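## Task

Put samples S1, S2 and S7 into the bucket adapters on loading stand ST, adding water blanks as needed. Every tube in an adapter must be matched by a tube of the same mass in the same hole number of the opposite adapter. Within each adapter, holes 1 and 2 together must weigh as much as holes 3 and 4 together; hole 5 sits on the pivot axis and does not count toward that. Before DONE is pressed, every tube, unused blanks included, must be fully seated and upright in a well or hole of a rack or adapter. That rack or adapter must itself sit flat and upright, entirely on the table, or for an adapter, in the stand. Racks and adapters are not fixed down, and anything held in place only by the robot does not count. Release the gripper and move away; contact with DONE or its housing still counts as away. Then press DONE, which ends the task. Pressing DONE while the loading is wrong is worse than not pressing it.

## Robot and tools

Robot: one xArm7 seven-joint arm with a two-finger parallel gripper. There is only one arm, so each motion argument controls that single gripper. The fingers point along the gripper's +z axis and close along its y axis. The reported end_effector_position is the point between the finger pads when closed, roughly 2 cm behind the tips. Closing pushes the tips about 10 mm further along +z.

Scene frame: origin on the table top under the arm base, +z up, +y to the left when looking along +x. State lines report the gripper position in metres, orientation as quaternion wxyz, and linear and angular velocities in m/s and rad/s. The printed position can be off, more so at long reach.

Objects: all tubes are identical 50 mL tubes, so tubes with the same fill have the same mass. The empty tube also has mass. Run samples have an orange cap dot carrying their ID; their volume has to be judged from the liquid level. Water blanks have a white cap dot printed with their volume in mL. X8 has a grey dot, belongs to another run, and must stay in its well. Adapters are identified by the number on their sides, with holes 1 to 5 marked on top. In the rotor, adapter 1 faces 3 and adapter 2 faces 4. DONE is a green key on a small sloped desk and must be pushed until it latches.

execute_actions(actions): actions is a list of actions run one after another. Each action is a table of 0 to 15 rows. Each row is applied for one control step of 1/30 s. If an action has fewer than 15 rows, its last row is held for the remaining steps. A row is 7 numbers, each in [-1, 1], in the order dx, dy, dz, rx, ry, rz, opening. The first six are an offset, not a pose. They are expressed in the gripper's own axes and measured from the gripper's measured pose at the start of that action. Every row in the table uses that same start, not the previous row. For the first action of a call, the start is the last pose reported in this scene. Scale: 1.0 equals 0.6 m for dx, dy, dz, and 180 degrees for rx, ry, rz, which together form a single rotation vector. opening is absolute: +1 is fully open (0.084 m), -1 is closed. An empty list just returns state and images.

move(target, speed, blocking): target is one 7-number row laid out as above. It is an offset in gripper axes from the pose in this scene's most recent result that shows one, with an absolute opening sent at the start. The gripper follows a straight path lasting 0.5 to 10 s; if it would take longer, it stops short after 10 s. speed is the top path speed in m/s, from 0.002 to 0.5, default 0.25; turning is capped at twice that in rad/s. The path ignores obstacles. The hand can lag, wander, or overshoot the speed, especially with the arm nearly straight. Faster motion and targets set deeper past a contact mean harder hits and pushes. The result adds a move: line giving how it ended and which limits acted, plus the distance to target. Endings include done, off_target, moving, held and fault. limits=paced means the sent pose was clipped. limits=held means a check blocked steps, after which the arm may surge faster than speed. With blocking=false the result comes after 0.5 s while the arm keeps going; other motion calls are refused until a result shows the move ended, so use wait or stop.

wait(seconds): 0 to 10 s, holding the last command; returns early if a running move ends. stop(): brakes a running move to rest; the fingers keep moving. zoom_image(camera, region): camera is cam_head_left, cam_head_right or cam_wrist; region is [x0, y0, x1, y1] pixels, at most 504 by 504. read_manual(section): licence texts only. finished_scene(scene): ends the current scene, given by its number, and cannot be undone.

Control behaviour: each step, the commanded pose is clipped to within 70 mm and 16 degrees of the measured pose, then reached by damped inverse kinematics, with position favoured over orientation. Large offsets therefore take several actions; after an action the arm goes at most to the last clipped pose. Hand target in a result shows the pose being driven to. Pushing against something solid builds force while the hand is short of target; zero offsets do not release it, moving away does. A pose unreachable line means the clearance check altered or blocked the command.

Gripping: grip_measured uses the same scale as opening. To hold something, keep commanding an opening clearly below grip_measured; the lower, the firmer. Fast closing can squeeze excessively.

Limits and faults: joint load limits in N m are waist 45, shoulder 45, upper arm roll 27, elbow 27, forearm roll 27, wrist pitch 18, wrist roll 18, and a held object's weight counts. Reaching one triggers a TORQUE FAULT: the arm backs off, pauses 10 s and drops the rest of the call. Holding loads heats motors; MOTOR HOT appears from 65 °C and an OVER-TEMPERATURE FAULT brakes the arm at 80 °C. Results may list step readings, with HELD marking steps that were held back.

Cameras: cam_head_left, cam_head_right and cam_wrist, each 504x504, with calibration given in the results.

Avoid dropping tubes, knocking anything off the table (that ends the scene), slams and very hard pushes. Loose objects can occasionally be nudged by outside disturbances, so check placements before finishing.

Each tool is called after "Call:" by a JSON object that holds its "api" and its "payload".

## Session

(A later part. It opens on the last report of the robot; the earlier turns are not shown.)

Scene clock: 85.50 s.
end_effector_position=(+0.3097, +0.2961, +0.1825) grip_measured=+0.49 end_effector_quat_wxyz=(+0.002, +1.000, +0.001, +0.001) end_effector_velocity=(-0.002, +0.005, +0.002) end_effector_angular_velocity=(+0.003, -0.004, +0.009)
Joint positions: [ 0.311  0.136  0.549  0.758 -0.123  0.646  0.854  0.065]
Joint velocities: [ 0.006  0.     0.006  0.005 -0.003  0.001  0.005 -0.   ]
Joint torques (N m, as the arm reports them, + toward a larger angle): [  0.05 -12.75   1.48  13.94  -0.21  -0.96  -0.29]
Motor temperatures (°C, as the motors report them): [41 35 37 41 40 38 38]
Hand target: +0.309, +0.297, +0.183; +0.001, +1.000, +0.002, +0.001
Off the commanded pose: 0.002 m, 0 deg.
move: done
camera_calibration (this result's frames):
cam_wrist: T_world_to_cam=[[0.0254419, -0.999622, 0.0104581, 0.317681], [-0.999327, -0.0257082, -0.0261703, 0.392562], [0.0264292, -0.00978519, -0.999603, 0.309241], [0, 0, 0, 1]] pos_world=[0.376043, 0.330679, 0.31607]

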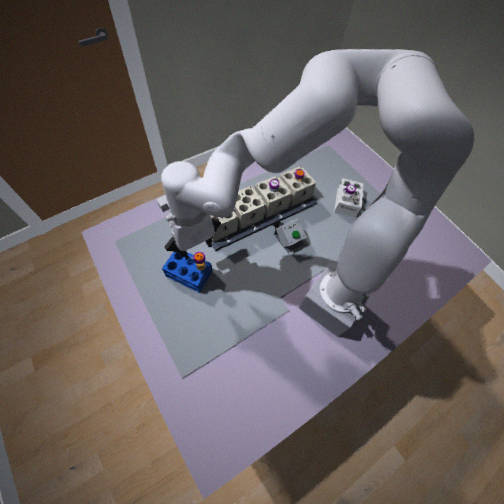

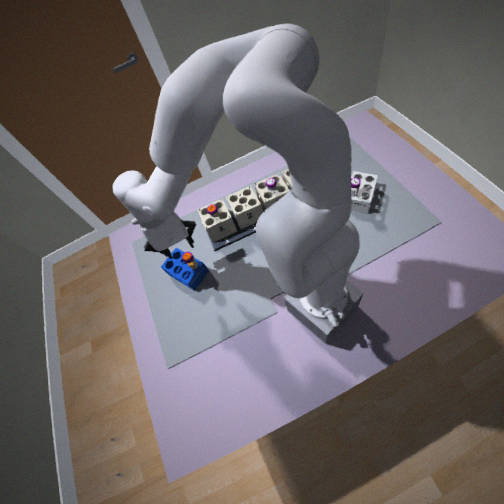

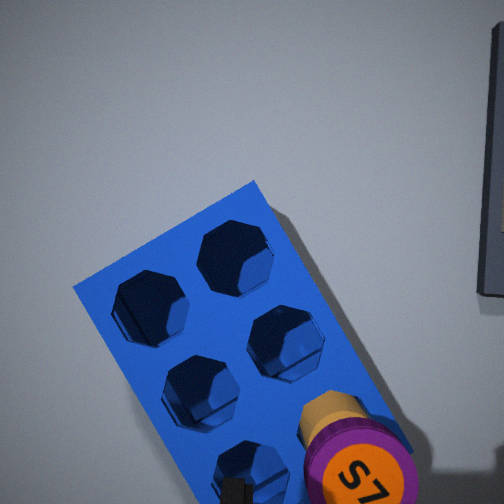

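Call:
{"api": "move", "payload": {"target": [0.001,0.003,0.099,0,0,0,0.5], "speed": 0.08}}

Call:
{"api": "move", "payload": {"target": [0,0,0,0,0,0,-0.5]}}

Call:
{"api": "move", "payload": {"target": [0,0,-0.23,0,0,0,-0.5], "speed": 0.12}}

Call:
{"api": "move", "payload": {"target": [0.21,0.414,0,0,0,0,-0.5]}}

Call:
{"api": "move", "payload": {"target": [0,0,0.075,0,0,0,-0.5], "speed": 0.08}}

Scene clock: 92.03 s.
end_effector_position=(+0.3110, +0.2944, +0.1235) grip_measured=+0.49 end_effector_quat_wxyz=(+0.001, +1.000, +0.001, +0.001) end_effector_velocity=(-0.000, -0.001, -0.001) end_effector_angular_velocity=(-0.002, +0.001, -0.002)
Joint positions: [ 0.356  0.307  0.474  0.746 -0.306  0.491  0.982  0.065]
Joint velocities: [ 0.     0.001 -0.002 -0.002 -0.002 -0.001  0.002  0.   ]
Joint torques (N m, as the arm reports them, + toward a larger angle): [ -0.5  -14.5    2.98  11.99  -0.48  -1.11  -0.3 ]
Motor temperatures (°C, as the motors report them): [41 35 37 41 40 38 38]
Hand target: +0.311, +0.294, +0.123; +0.002, +1.000, +0.001, +0.001
Off the commanded pose: 0.001 m, 0 deg.
move: done
camera_calibration (this result's frames):
cam_wrist: T_world_to_cam=[[0.0253241, -0.999627, 0.0102507, 0.31663], [-0.999297, -0.0255965, -0.0273825, 0.392342], [0.0276347, -0.00955003, -0.999572, 0.249778], [0, 0, 0, 1]] pos_world=[0.377145, 0.328939, 0.257169]

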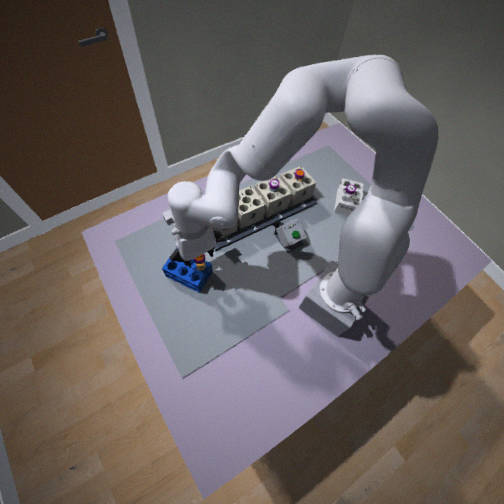

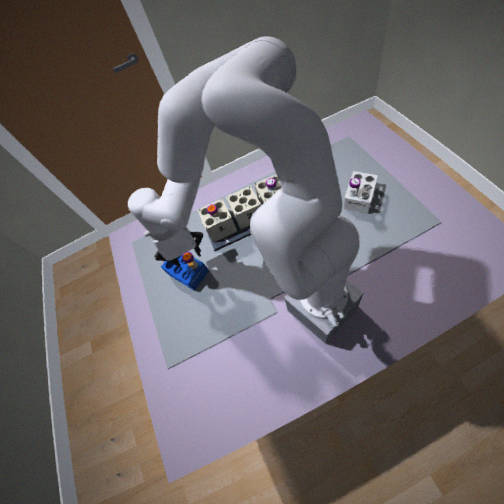

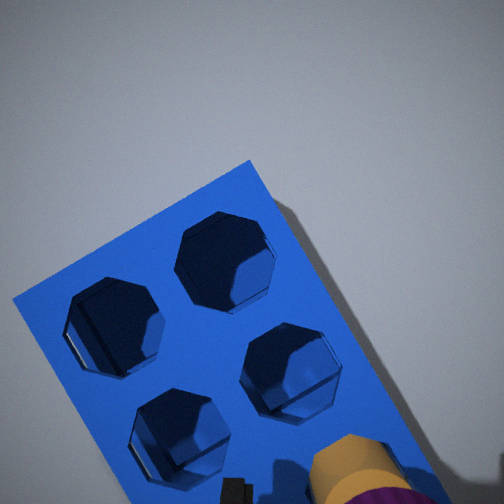

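Scene clock: 92.53 s.
end_effector_position=(+0.3111, +0.2945, +0.1236) grip_measured=-0.26 end_effector_quat_wxyz=(+0.001, +1.000, +0.001, +0.002) end_effector_velocity=(+0.000, +0.000, +0.000) end_effector_angular_velocity=(+0.001, -0.001, -0.000)
Joint positions: [ 0.356  0.307  0.474  0.746 -0.306  0.491  0.982  0.033]
Joint velocities: [ 0.    -0.     0.     0.    -0.    -0.001  0.     0.   ]
Joint torques (N m, as the arm reports them, + toward a larger angle): [ -0.35 -14.28   3.15  11.72  -0.43  -1.04  -0.35]
Motor temperatures (°C, as the motors report them): [41 35 37 41 40 38 38]
Hand target: +0.311, +0.294, +0.124; +0.001, +1.000, +0.001, +0.001
Off the commanded pose: 0.000 m, 0 deg.
move: done
camera_calibration (this result's frames):
cam_wrist: T_world_to_cam=[[0.0252875, -0.999629, 0.0100885, 0.31672], [-0.99929, -0.0255583, -0.0276782, 0.392485], [0.0279257, -0.00938141, -0.999566, 0.249746], [0, 0, 0, 1]] pos_world=[0.377223, 0.328977, 0.257306]

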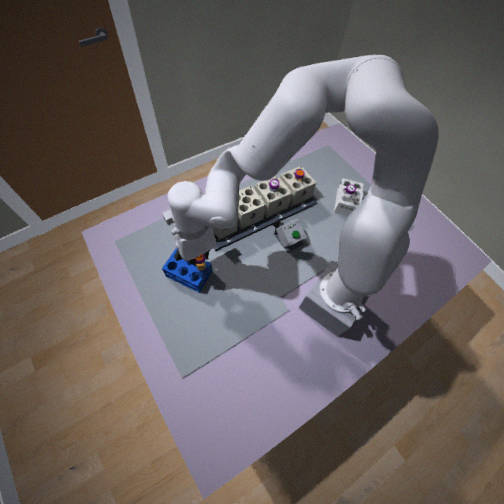

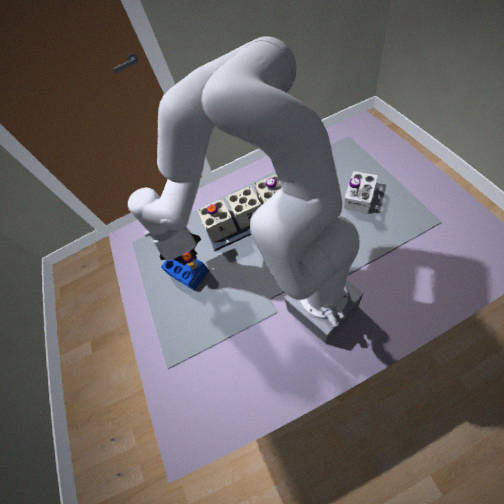

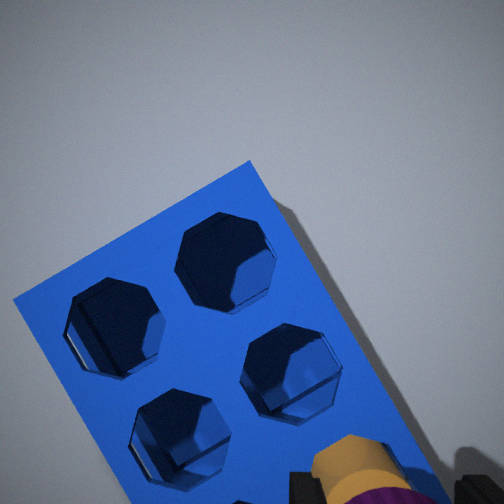

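Scene clock: 94.10 s.
end_effector_position=(+0.3098, +0.2946, +0.2611) grip_measured=-0.26 end_effector_quat_wxyz=(+0.001, +1.000, +0.001, +0.001) end_effector_velocity=(+0.002, +0.003, +0.004) end_effector_angular_velocity=(+0.006, -0.009, +0.002)
Joint positions: [ 0.294 -0.054  0.562  0.83   0.034  0.877  0.733  0.033]
Joint velocities: [ 0.002 -0.004  0.     0.006  0.001 -0.001 -0.     0.   ]
Joint torques (N m, as the arm reports them, + toward a larger angle): [ -0.5  -11.09  -1.14  15.9   -0.25  -1.1   -0.27]
Motor temperatures (°C, as the motors report them): [41 35 37 41 40 38 38]
Hand target: +0.310, +0.295, +0.262; +0.001, +1.000, +0.001, +0.001
Off the commanded pose: 0.001 m, 0 deg.
move: done
camera_calibration (this result's frames):
cam_wrist: T_world_to_cam=[[0.0258202, -0.999618, 0.00982247, 0.315392], [-0.999324, -0.0260674, -0.0259295, 0.394726], [0.0261756, -0.00914632, -0.999616, 0.387688], [0, 0, 0, 1]] pos_world=[0.376167, 0.329107, 0.394676]

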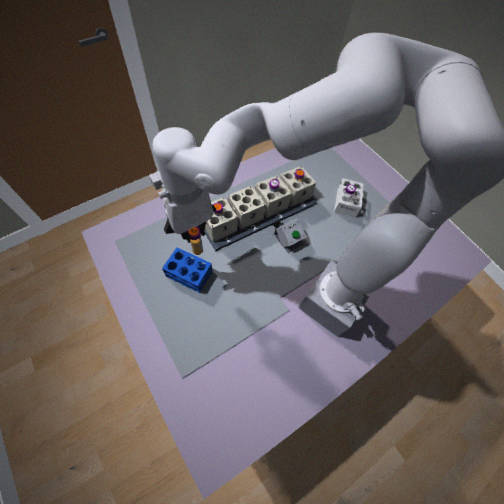

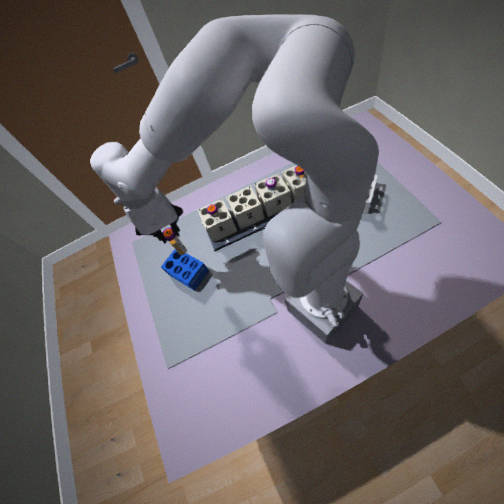

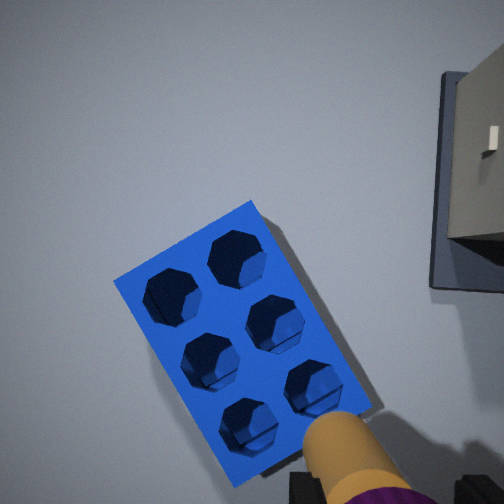

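Scene clock: 95.70 s.
end_effector_position=(+0.4359, +0.0476, +0.2621) grip_measured=-0.26 end_effector_quat_wxyz=(+0.000, +1.000, +0.002, +0.001) end_effector_velocity=(+0.001, -0.007, -0.000) end_effector_angular_velocity=(+0.001, +0.001, -0.014)
Joint positions: [-0.003 -0.015  0.21   0.869  0.004  0.882  0.103  0.033]
Joint velocities: [-0.008  0.002 -0.008  0.002  0.001  0.002 -0.002  0.   ]
Joint torques (N m, as the arm reports them, + toward a larger angle): [  0.13 -13.67  -0.35  15.8   -0.38  -1.03  -0.23]
Motor temperatures (°C, as the motors report them): [41 35 37 41 40 38 38]
Hand target: +0.436, +0.047, +0.262; +0.000, +1.000, +0.001, +0.001
Off the commanded pose: 0.001 m, 0 deg.
move: done
camera_calibration (this result's frames):
cam_wrist: T_world_to_cam=[[0.0273318, -0.999599, 0.00741683, 0.0651761], [-0.999282, -0.0275165, -0.0260571, 0.514349], [0.0262507, -0.00669932, -0.999633, 0.382982], [0, 0, 0, 1]] pos_world=[0.502145, 0.0818687, 0.395761]

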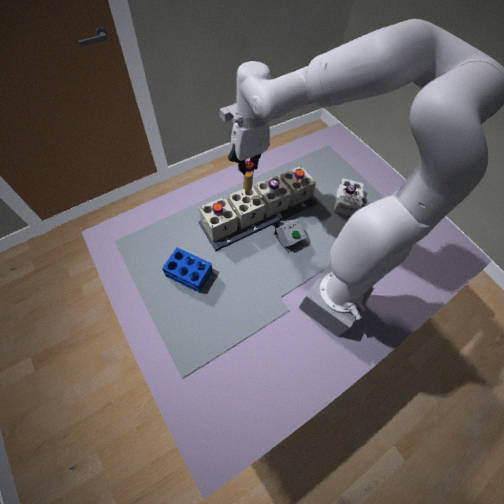

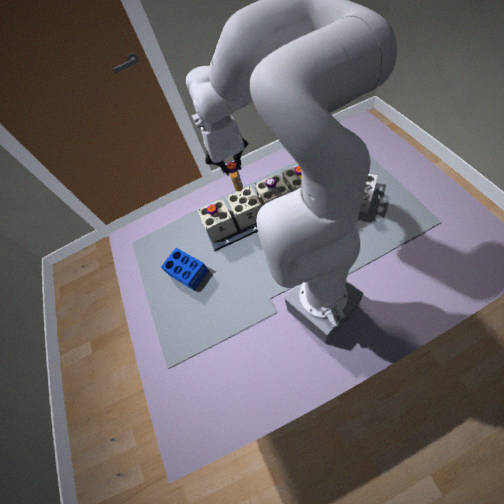

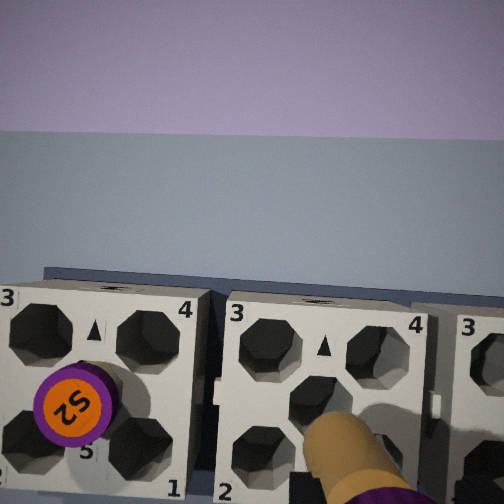

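Scene clock: 96.57 s.
end_effector_position=(+0.4365, +0.0475, +0.2176) grip_measured=-0.26 end_effector_quat_wxyz=(+0.000, +1.000, +0.002, +0.001) end_effector_velocity=(+0.002, +0.001, +0.002) end_effector_angular_velocity=(+0.000, -0.008, +0.003)
Joint positions: [-0.002  0.068  0.21   0.818 -0.022  0.75   0.121  0.033]
Joint velocities: [ 0.002 -0.002  0.     0.002 -0.001 -0.004 -0.     0.   ]
Joint torques (N m, as the arm reports them, + toward a larger angle): [ -0.39 -14.16  -0.09  14.72  -0.32  -1.07  -0.33]
Motor temperatures (°C, as the motors report them): [41 35 37 41 40 38 38]
Hand target: +0.436, +0.047, +0.217; +0.000, +1.000, +0.002, +0.001
Off the commanded pose: 0.001 m, 0 deg.
move: done
camera_calibration (this result's frames):
cam_wrist: T_world_to_cam=[[0.0271332, -0.999603, 0.00753201, 0.0654718], [-0.999257, -0.0273285, -0.0271636, 0.51399], [0.0273587, -0.00678938, -0.999603, 0.337965], [0, 0, 0, 1]] pos_world=[0.502585, 0.081787, 0.351299]

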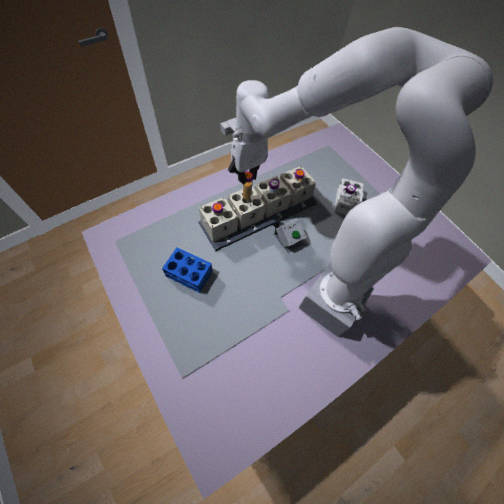

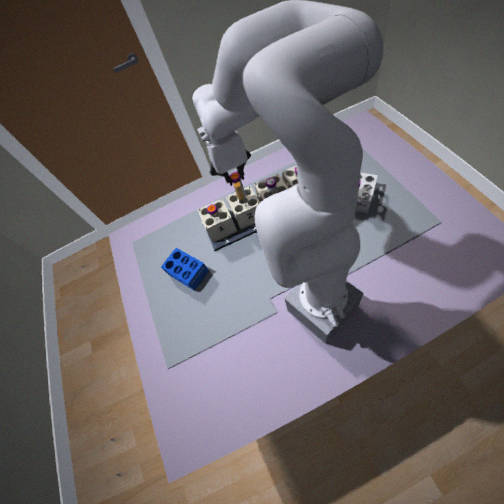

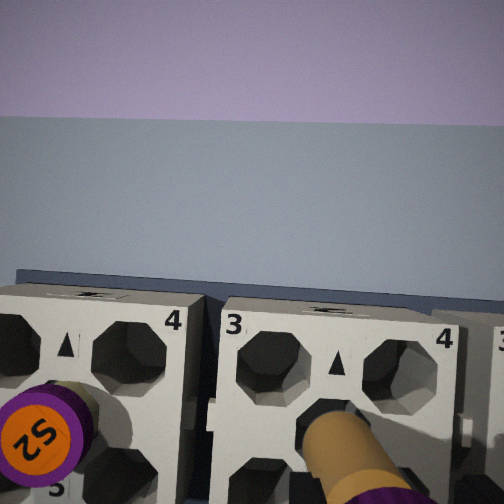

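Call:
{"api": "move", "payload": {"target": [0,0,0.146,0,0,0,-0.5], "speed": 0.035}}

Call:
{"api": "move", "payload": {"target": [0,0,0,0,0,0,0.5]}}

Call:
{"api": "move", "payload": {"target": [0,0,-0.09,0,0,0,0.5], "speed": 0.15}}

Call:
{"api": "move", "payload": {"target": [-0.4,0.11,0,0,0,0,-1]}}

Scene clock: 108.67 s.
end_effector_position=(+0.4371, +0.0473, +0.1301) grip_measured=-0.26 end_effector_quat_wxyz=(+0.000, +1.000, +0.001, +0.001) end_effector_velocity=(+0.001, -0.000, +0.001) end_effector_angular_velocity=(+0.001, -0.004, -0.003)
Joint positions: [ 0.015  0.282  0.183  0.779 -0.108  0.5    0.184  0.033]
Joint velocities: [ 0.    -0.    -0.001  0.001  0.    -0.003  0.002  0.   ]
Joint torques (N m, as the arm reports them, + toward a larger angle): [ -0.22 -16.37   0.74  12.86  -0.33  -1.16  -0.27]
Motor temperatures (°C, as the motors report them): [41 35 37 41 40 38 38]
Hand target: +0.437, +0.047, +0.130; +0.000, +1.000, +0.001, +0.001
Off the commanded pose: 0.001 m, 0 deg.
move: done
camera_calibration (this result's frames):
cam_wrist: T_world_to_cam=[[0.0267361, -0.999611, 0.00791617, 0.0659873], [-0.999258, -0.0269446, -0.0275248, 0.512299], [0.0277274, -0.00717439, -0.99959, 0.250382], [0, 0, 0, 1]] pos_world=[0.503212, 0.0815617, 0.263857]

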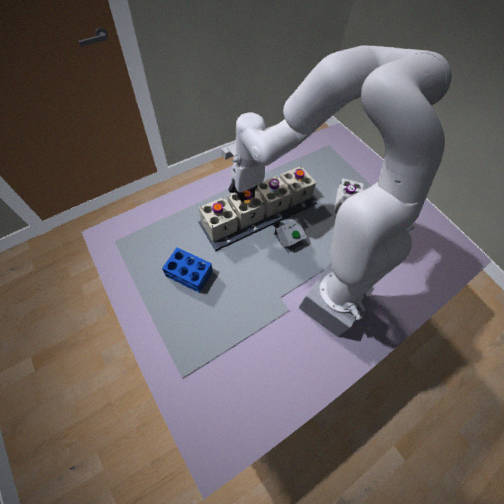

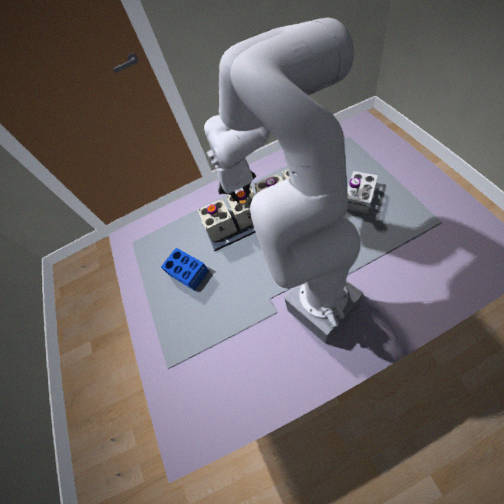

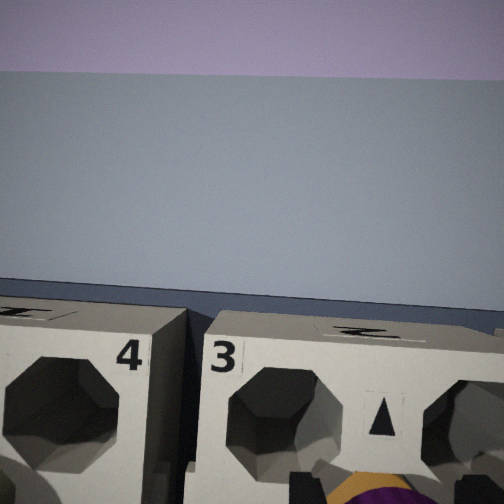

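Scene clock: 109.17 s.
end_effector_position=(+0.4372, +0.0473, +0.1302) grip_measured=+0.49 end_effector_quat_wxyz=(+0.000, +1.000, +0.001, +0.001) end_effector_velocity=(+0.000, -0.000, +0.000) end_effector_angular_velocity=(-0.000, -0.001, +0.000)
Joint positions: [ 0.015  0.282  0.183  0.779 -0.108  0.5    0.184  0.065]
Joint velocities: [-0.  0. -0.  0. -0. -0. -0. -0.]
Joint torques (N m, as the arm reports them, + toward a larger angle): [ -0.23 -16.17   0.8   12.51  -0.36  -0.99  -0.25]
Motor temperatures (°C, as the motors report them): [41 35 37 41 40 38 38]
Hand target: +0.437, +0.047, +0.130; +0.000, +1.000, +0.001, +0.001
Off the commanded pose: 0.000 m, 0 deg.
move: done
camera_calibration (this result's frames):
cam_wrist: T_world_to_cam=[[0.0267277, -0.999611, 0.00791386, 0.0659892], [-0.999255, -0.026937, -0.0276368, 0.512353], [0.0278393, -0.0071693, -0.999587, 0.250365], [0, 0, 0, 1]] pos_world=[0.503238, 0.0815598, 0.263899]

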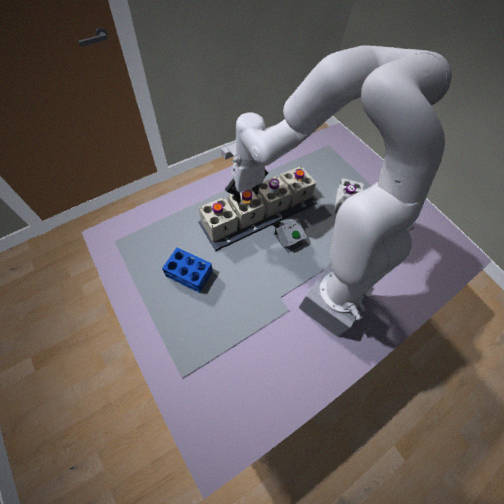

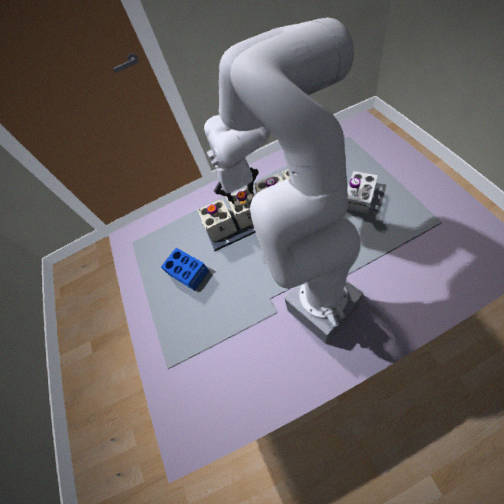

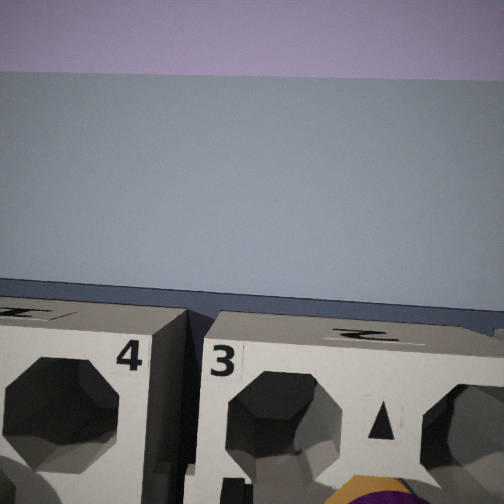

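Scene clock: 110.03 s.
end_effector_position=(+0.4365, +0.0474, +0.1837) grip_measured=+0.49 end_effector_quat_wxyz=(+0.000, +1.000, +0.002, +0.001) end_effector_velocity=(+0.004, -0.000, +0.004) end_effector_angular_velocity=(+0.001, -0.011, -0.003)
Joint positions: [ 0.001  0.143  0.205  0.793 -0.049  0.652  0.141  0.065]
Joint velocities: [-0.002 -0.004  0.     0.007  0.001  0.    -0.    -0.   ]
Joint torques (N m, as the arm reports them, + toward a larger angle): [ -0.21 -14.87   0.27  13.93  -0.36  -1.07  -0.3 ]
Motor temperatures (°C, as the motors report them): [41 35 37 41 40 38 38]
Hand target: +0.437, +0.047, +0.184; +0.000, +1.000, +0.002, +0.001
Off the commanded pose: 0.001 m, 0 deg.
move: done
camera_calibration (this result's frames):
cam_wrist: T_world_to_cam=[[0.0269506, -0.999607, 0.00766428, 0.0656503], [-0.99928, -0.0271451, -0.0265141, 0.51295], [0.0267118, -0.00694419, -0.999619, 0.3044], [0, 0, 0, 1]] pos_world=[0.50268, 0.0816624, 0.317381]

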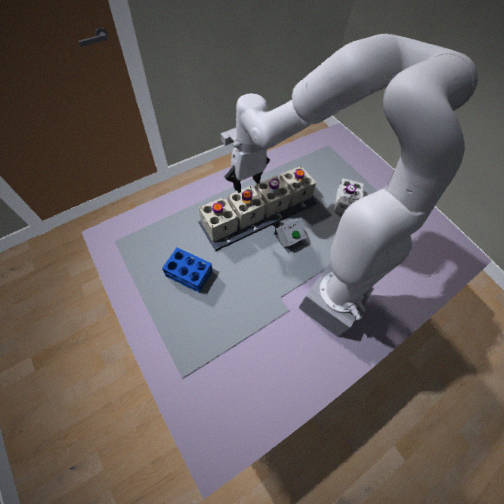

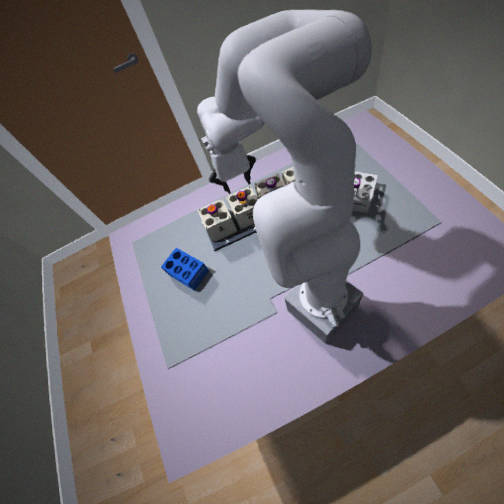

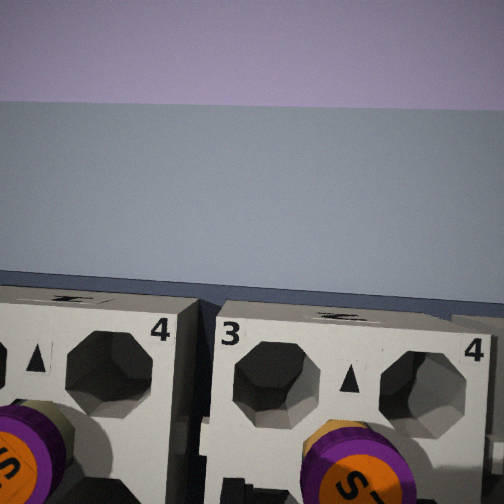

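Scene clock: 111.67 s.
end_effector_position=(+0.1966, -0.0191, +0.1825) grip_measured=-1.00 end_effector_quat_wxyz=(+0.000, +1.000, +0.002, +0.001) end_effector_velocity=(-0.001, -0.000, -0.000) end_effector_angular_velocity=(+0.001, +0.002, -0.003)
Joint positions: [-0.054 -0.829  0.09  -0.018  0.091  0.809 -0.158  0.   ]
Joint velocities: [-0.001 -0.007 -0.001 -0.003  0.001  0.005  0.001  0.   ]
Joint torques (N m, as the arm reports them, + toward a larger angle): [-0.16  0.73 -0.57 15.22 -0.36 -1.1  -0.21]
Motor temperatures (°C, as the motors report them): [41 35 37 41 40 38 38]
Hand target: +0.197, -0.019, +0.183; +0.000, +1.000, +0.002, +0.001
Off the commanded pose: 0.001 m, 0 deg.
move: done
camera_calibration (this result's frames):
cam_wrist: T_world_to_cam=[[0.0269855, -0.999609, 0.00737008, 0.00571672], [-0.999287, -0.0271702, -0.0262278, 0.271427], [0.0264178, -0.00665705, -0.999629, 0.309158], [0, 0, 0, 1]] pos_world=[0.262912, 0.0151473, 0.31612]

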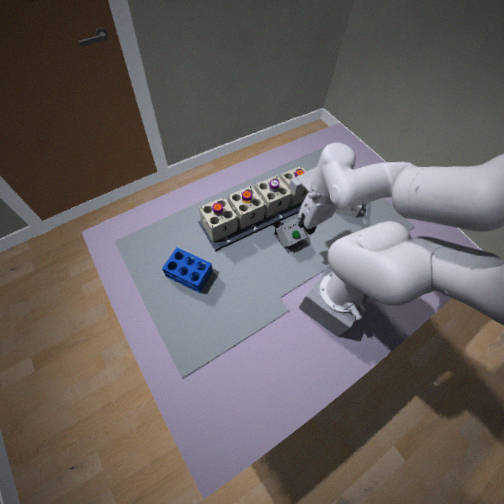

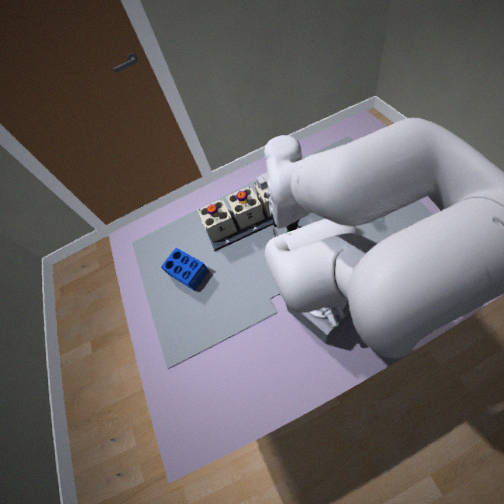

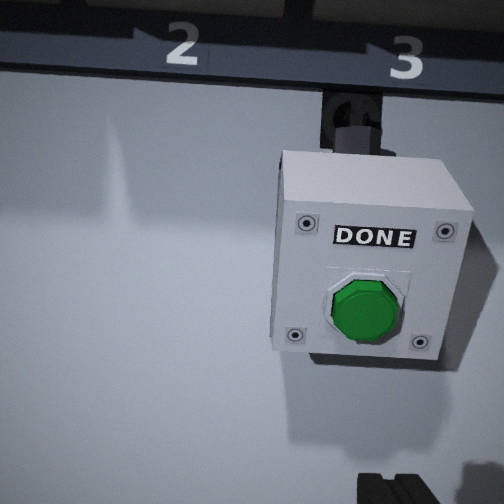

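Depth 0.25: X=0.045, Y=0.023 → dy 0.014, dx 0.049.

Call:
{"api": "move", "payload": {"target": [0.082,0.024,0.134,0,0,0,-1], "speed": 0.08}}

Call:
{"api": "move", "payload": {"target": [0,0,0.035,0,0,0,-1], "speed": 0.015}}

Call:
{"api": "move", "payload": {"target": [-0.05,0,-0.13,0,0,0,-1], "speed": 0.1}}

Scene clock: 116.27 s.
end_effector_position=(+0.2463, -0.0336, +0.1025) grip_measured=-1.00 end_effector_quat_wxyz=(+0.000, +1.000, +0.001, +0.001) end_effector_velocity=(-0.000, +0.000, -0.001) end_effector_angular_velocity=(-0.001, +0.001, -0.000)
Joint positions: [-0.119 -0.086  0.096  0.117  0.04   0.201 -0.165  0.   ]
Joint velocities: [-0.002  0.004  0.001  0.    -0.005 -0.002  0.004  0.   ]
Joint torques (N m, as the arm reports them, + toward a larger angle): [-0.2  -6.81 -0.47  9.15 -0.25 -0.97 -0.3 ]
Motor temperatures (°C, as the motors report them): [41 34 37 41 40 38 38]
Hand target: +0.246, -0.034, +0.102; +0.000, +1.000, +0.001, +0.001
Off the commanded pose: 0.001 m, 0 deg.
move: done
camera_calibration (this result's frames):
cam_wrist: T_world_to_cam=[[0.0267638, -0.999612, 0.00769072, -0.00947598], [-0.99928, -0.0269603, -0.0266955, 0.318642], [0.0268925, -0.00697071, -0.999614, 0.227646], [0, 0, 0, 1]] pos_world=[0.312544, 0.000705237, 0.236137]

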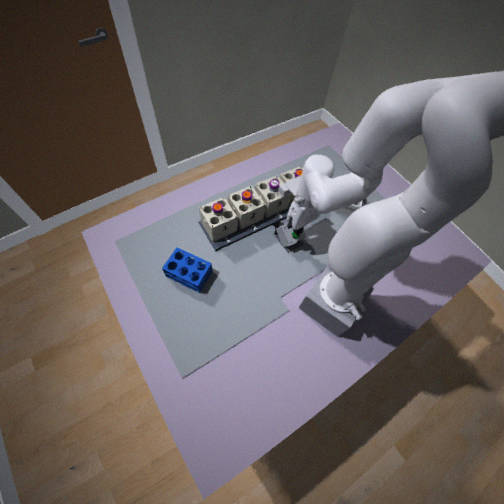

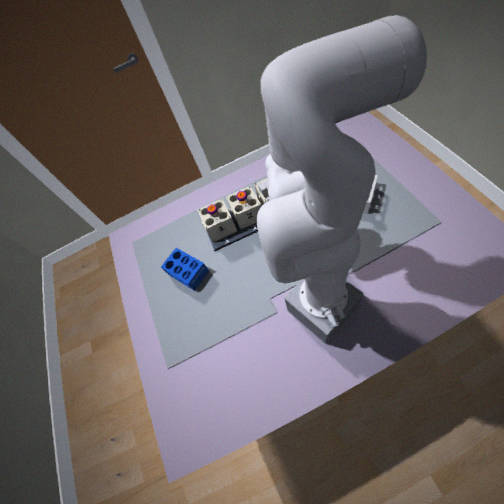

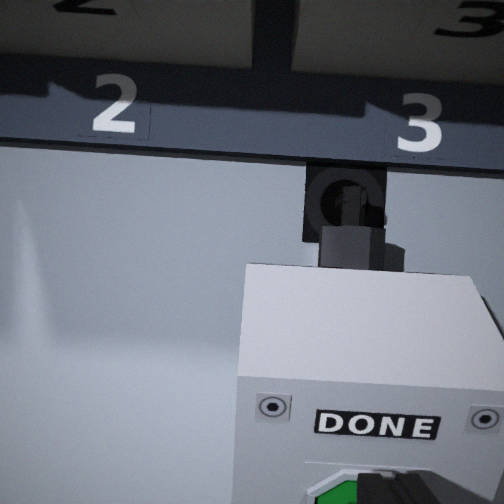

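Scene clock: 116.93 s.
end_effector_position=(+0.2470, -0.0337, +0.0930) grip_measured=-1.00 end_effector_quat_wxyz=(+0.000, +1.000, +0.001, +0.002) end_effector_velocity=(-0.000, +0.000, -0.000) end_effector_angular_velocity=(-0.000, +0.000, +0.003)
Joint positions: [-0.129 -0.026  0.097  0.123  0.017  0.145 -0.15   0.   ]
Joint velocities: [ 0.001  0.001  0.     0.    -0.001 -0.    -0.     0.   ]
Joint torques (N m, as the arm reports them, + toward a larger angle): no reading
Motor temperatures (°C, as the motors report them): [41 34 37 41 40 38 38]
move: unfinished (the scene ended)
camera_calibration (this result's frames):
cam_wrist: T_world_to_cam=[[0.0267635, -0.999612, 0.00775142, -0.0095254], [-0.99924, -0.0269718, -0.0281421, 0.319135], [0.0283403, -0.00699234, -0.999574, 0.217849], [0, 0, 0, 1]] pos_world=[0.312973, 0.000609198, 0.226811]
The task's run has ended: the event that ends the task has happened.

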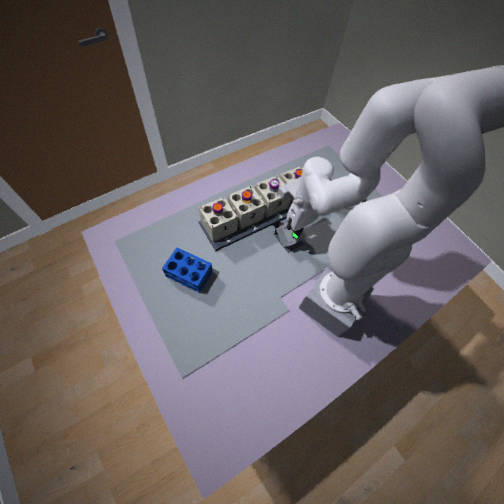

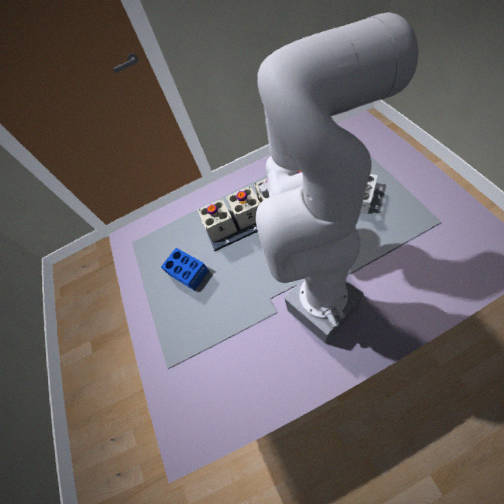

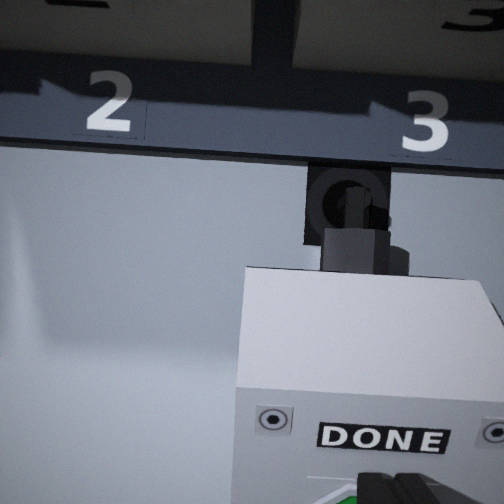

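The task's run has ended: the event that ends the task has happened. Episode already finished.

Call:
{"api": "finished_scene", "payload": {"scene": 2}}

The scene is finished: the task was done.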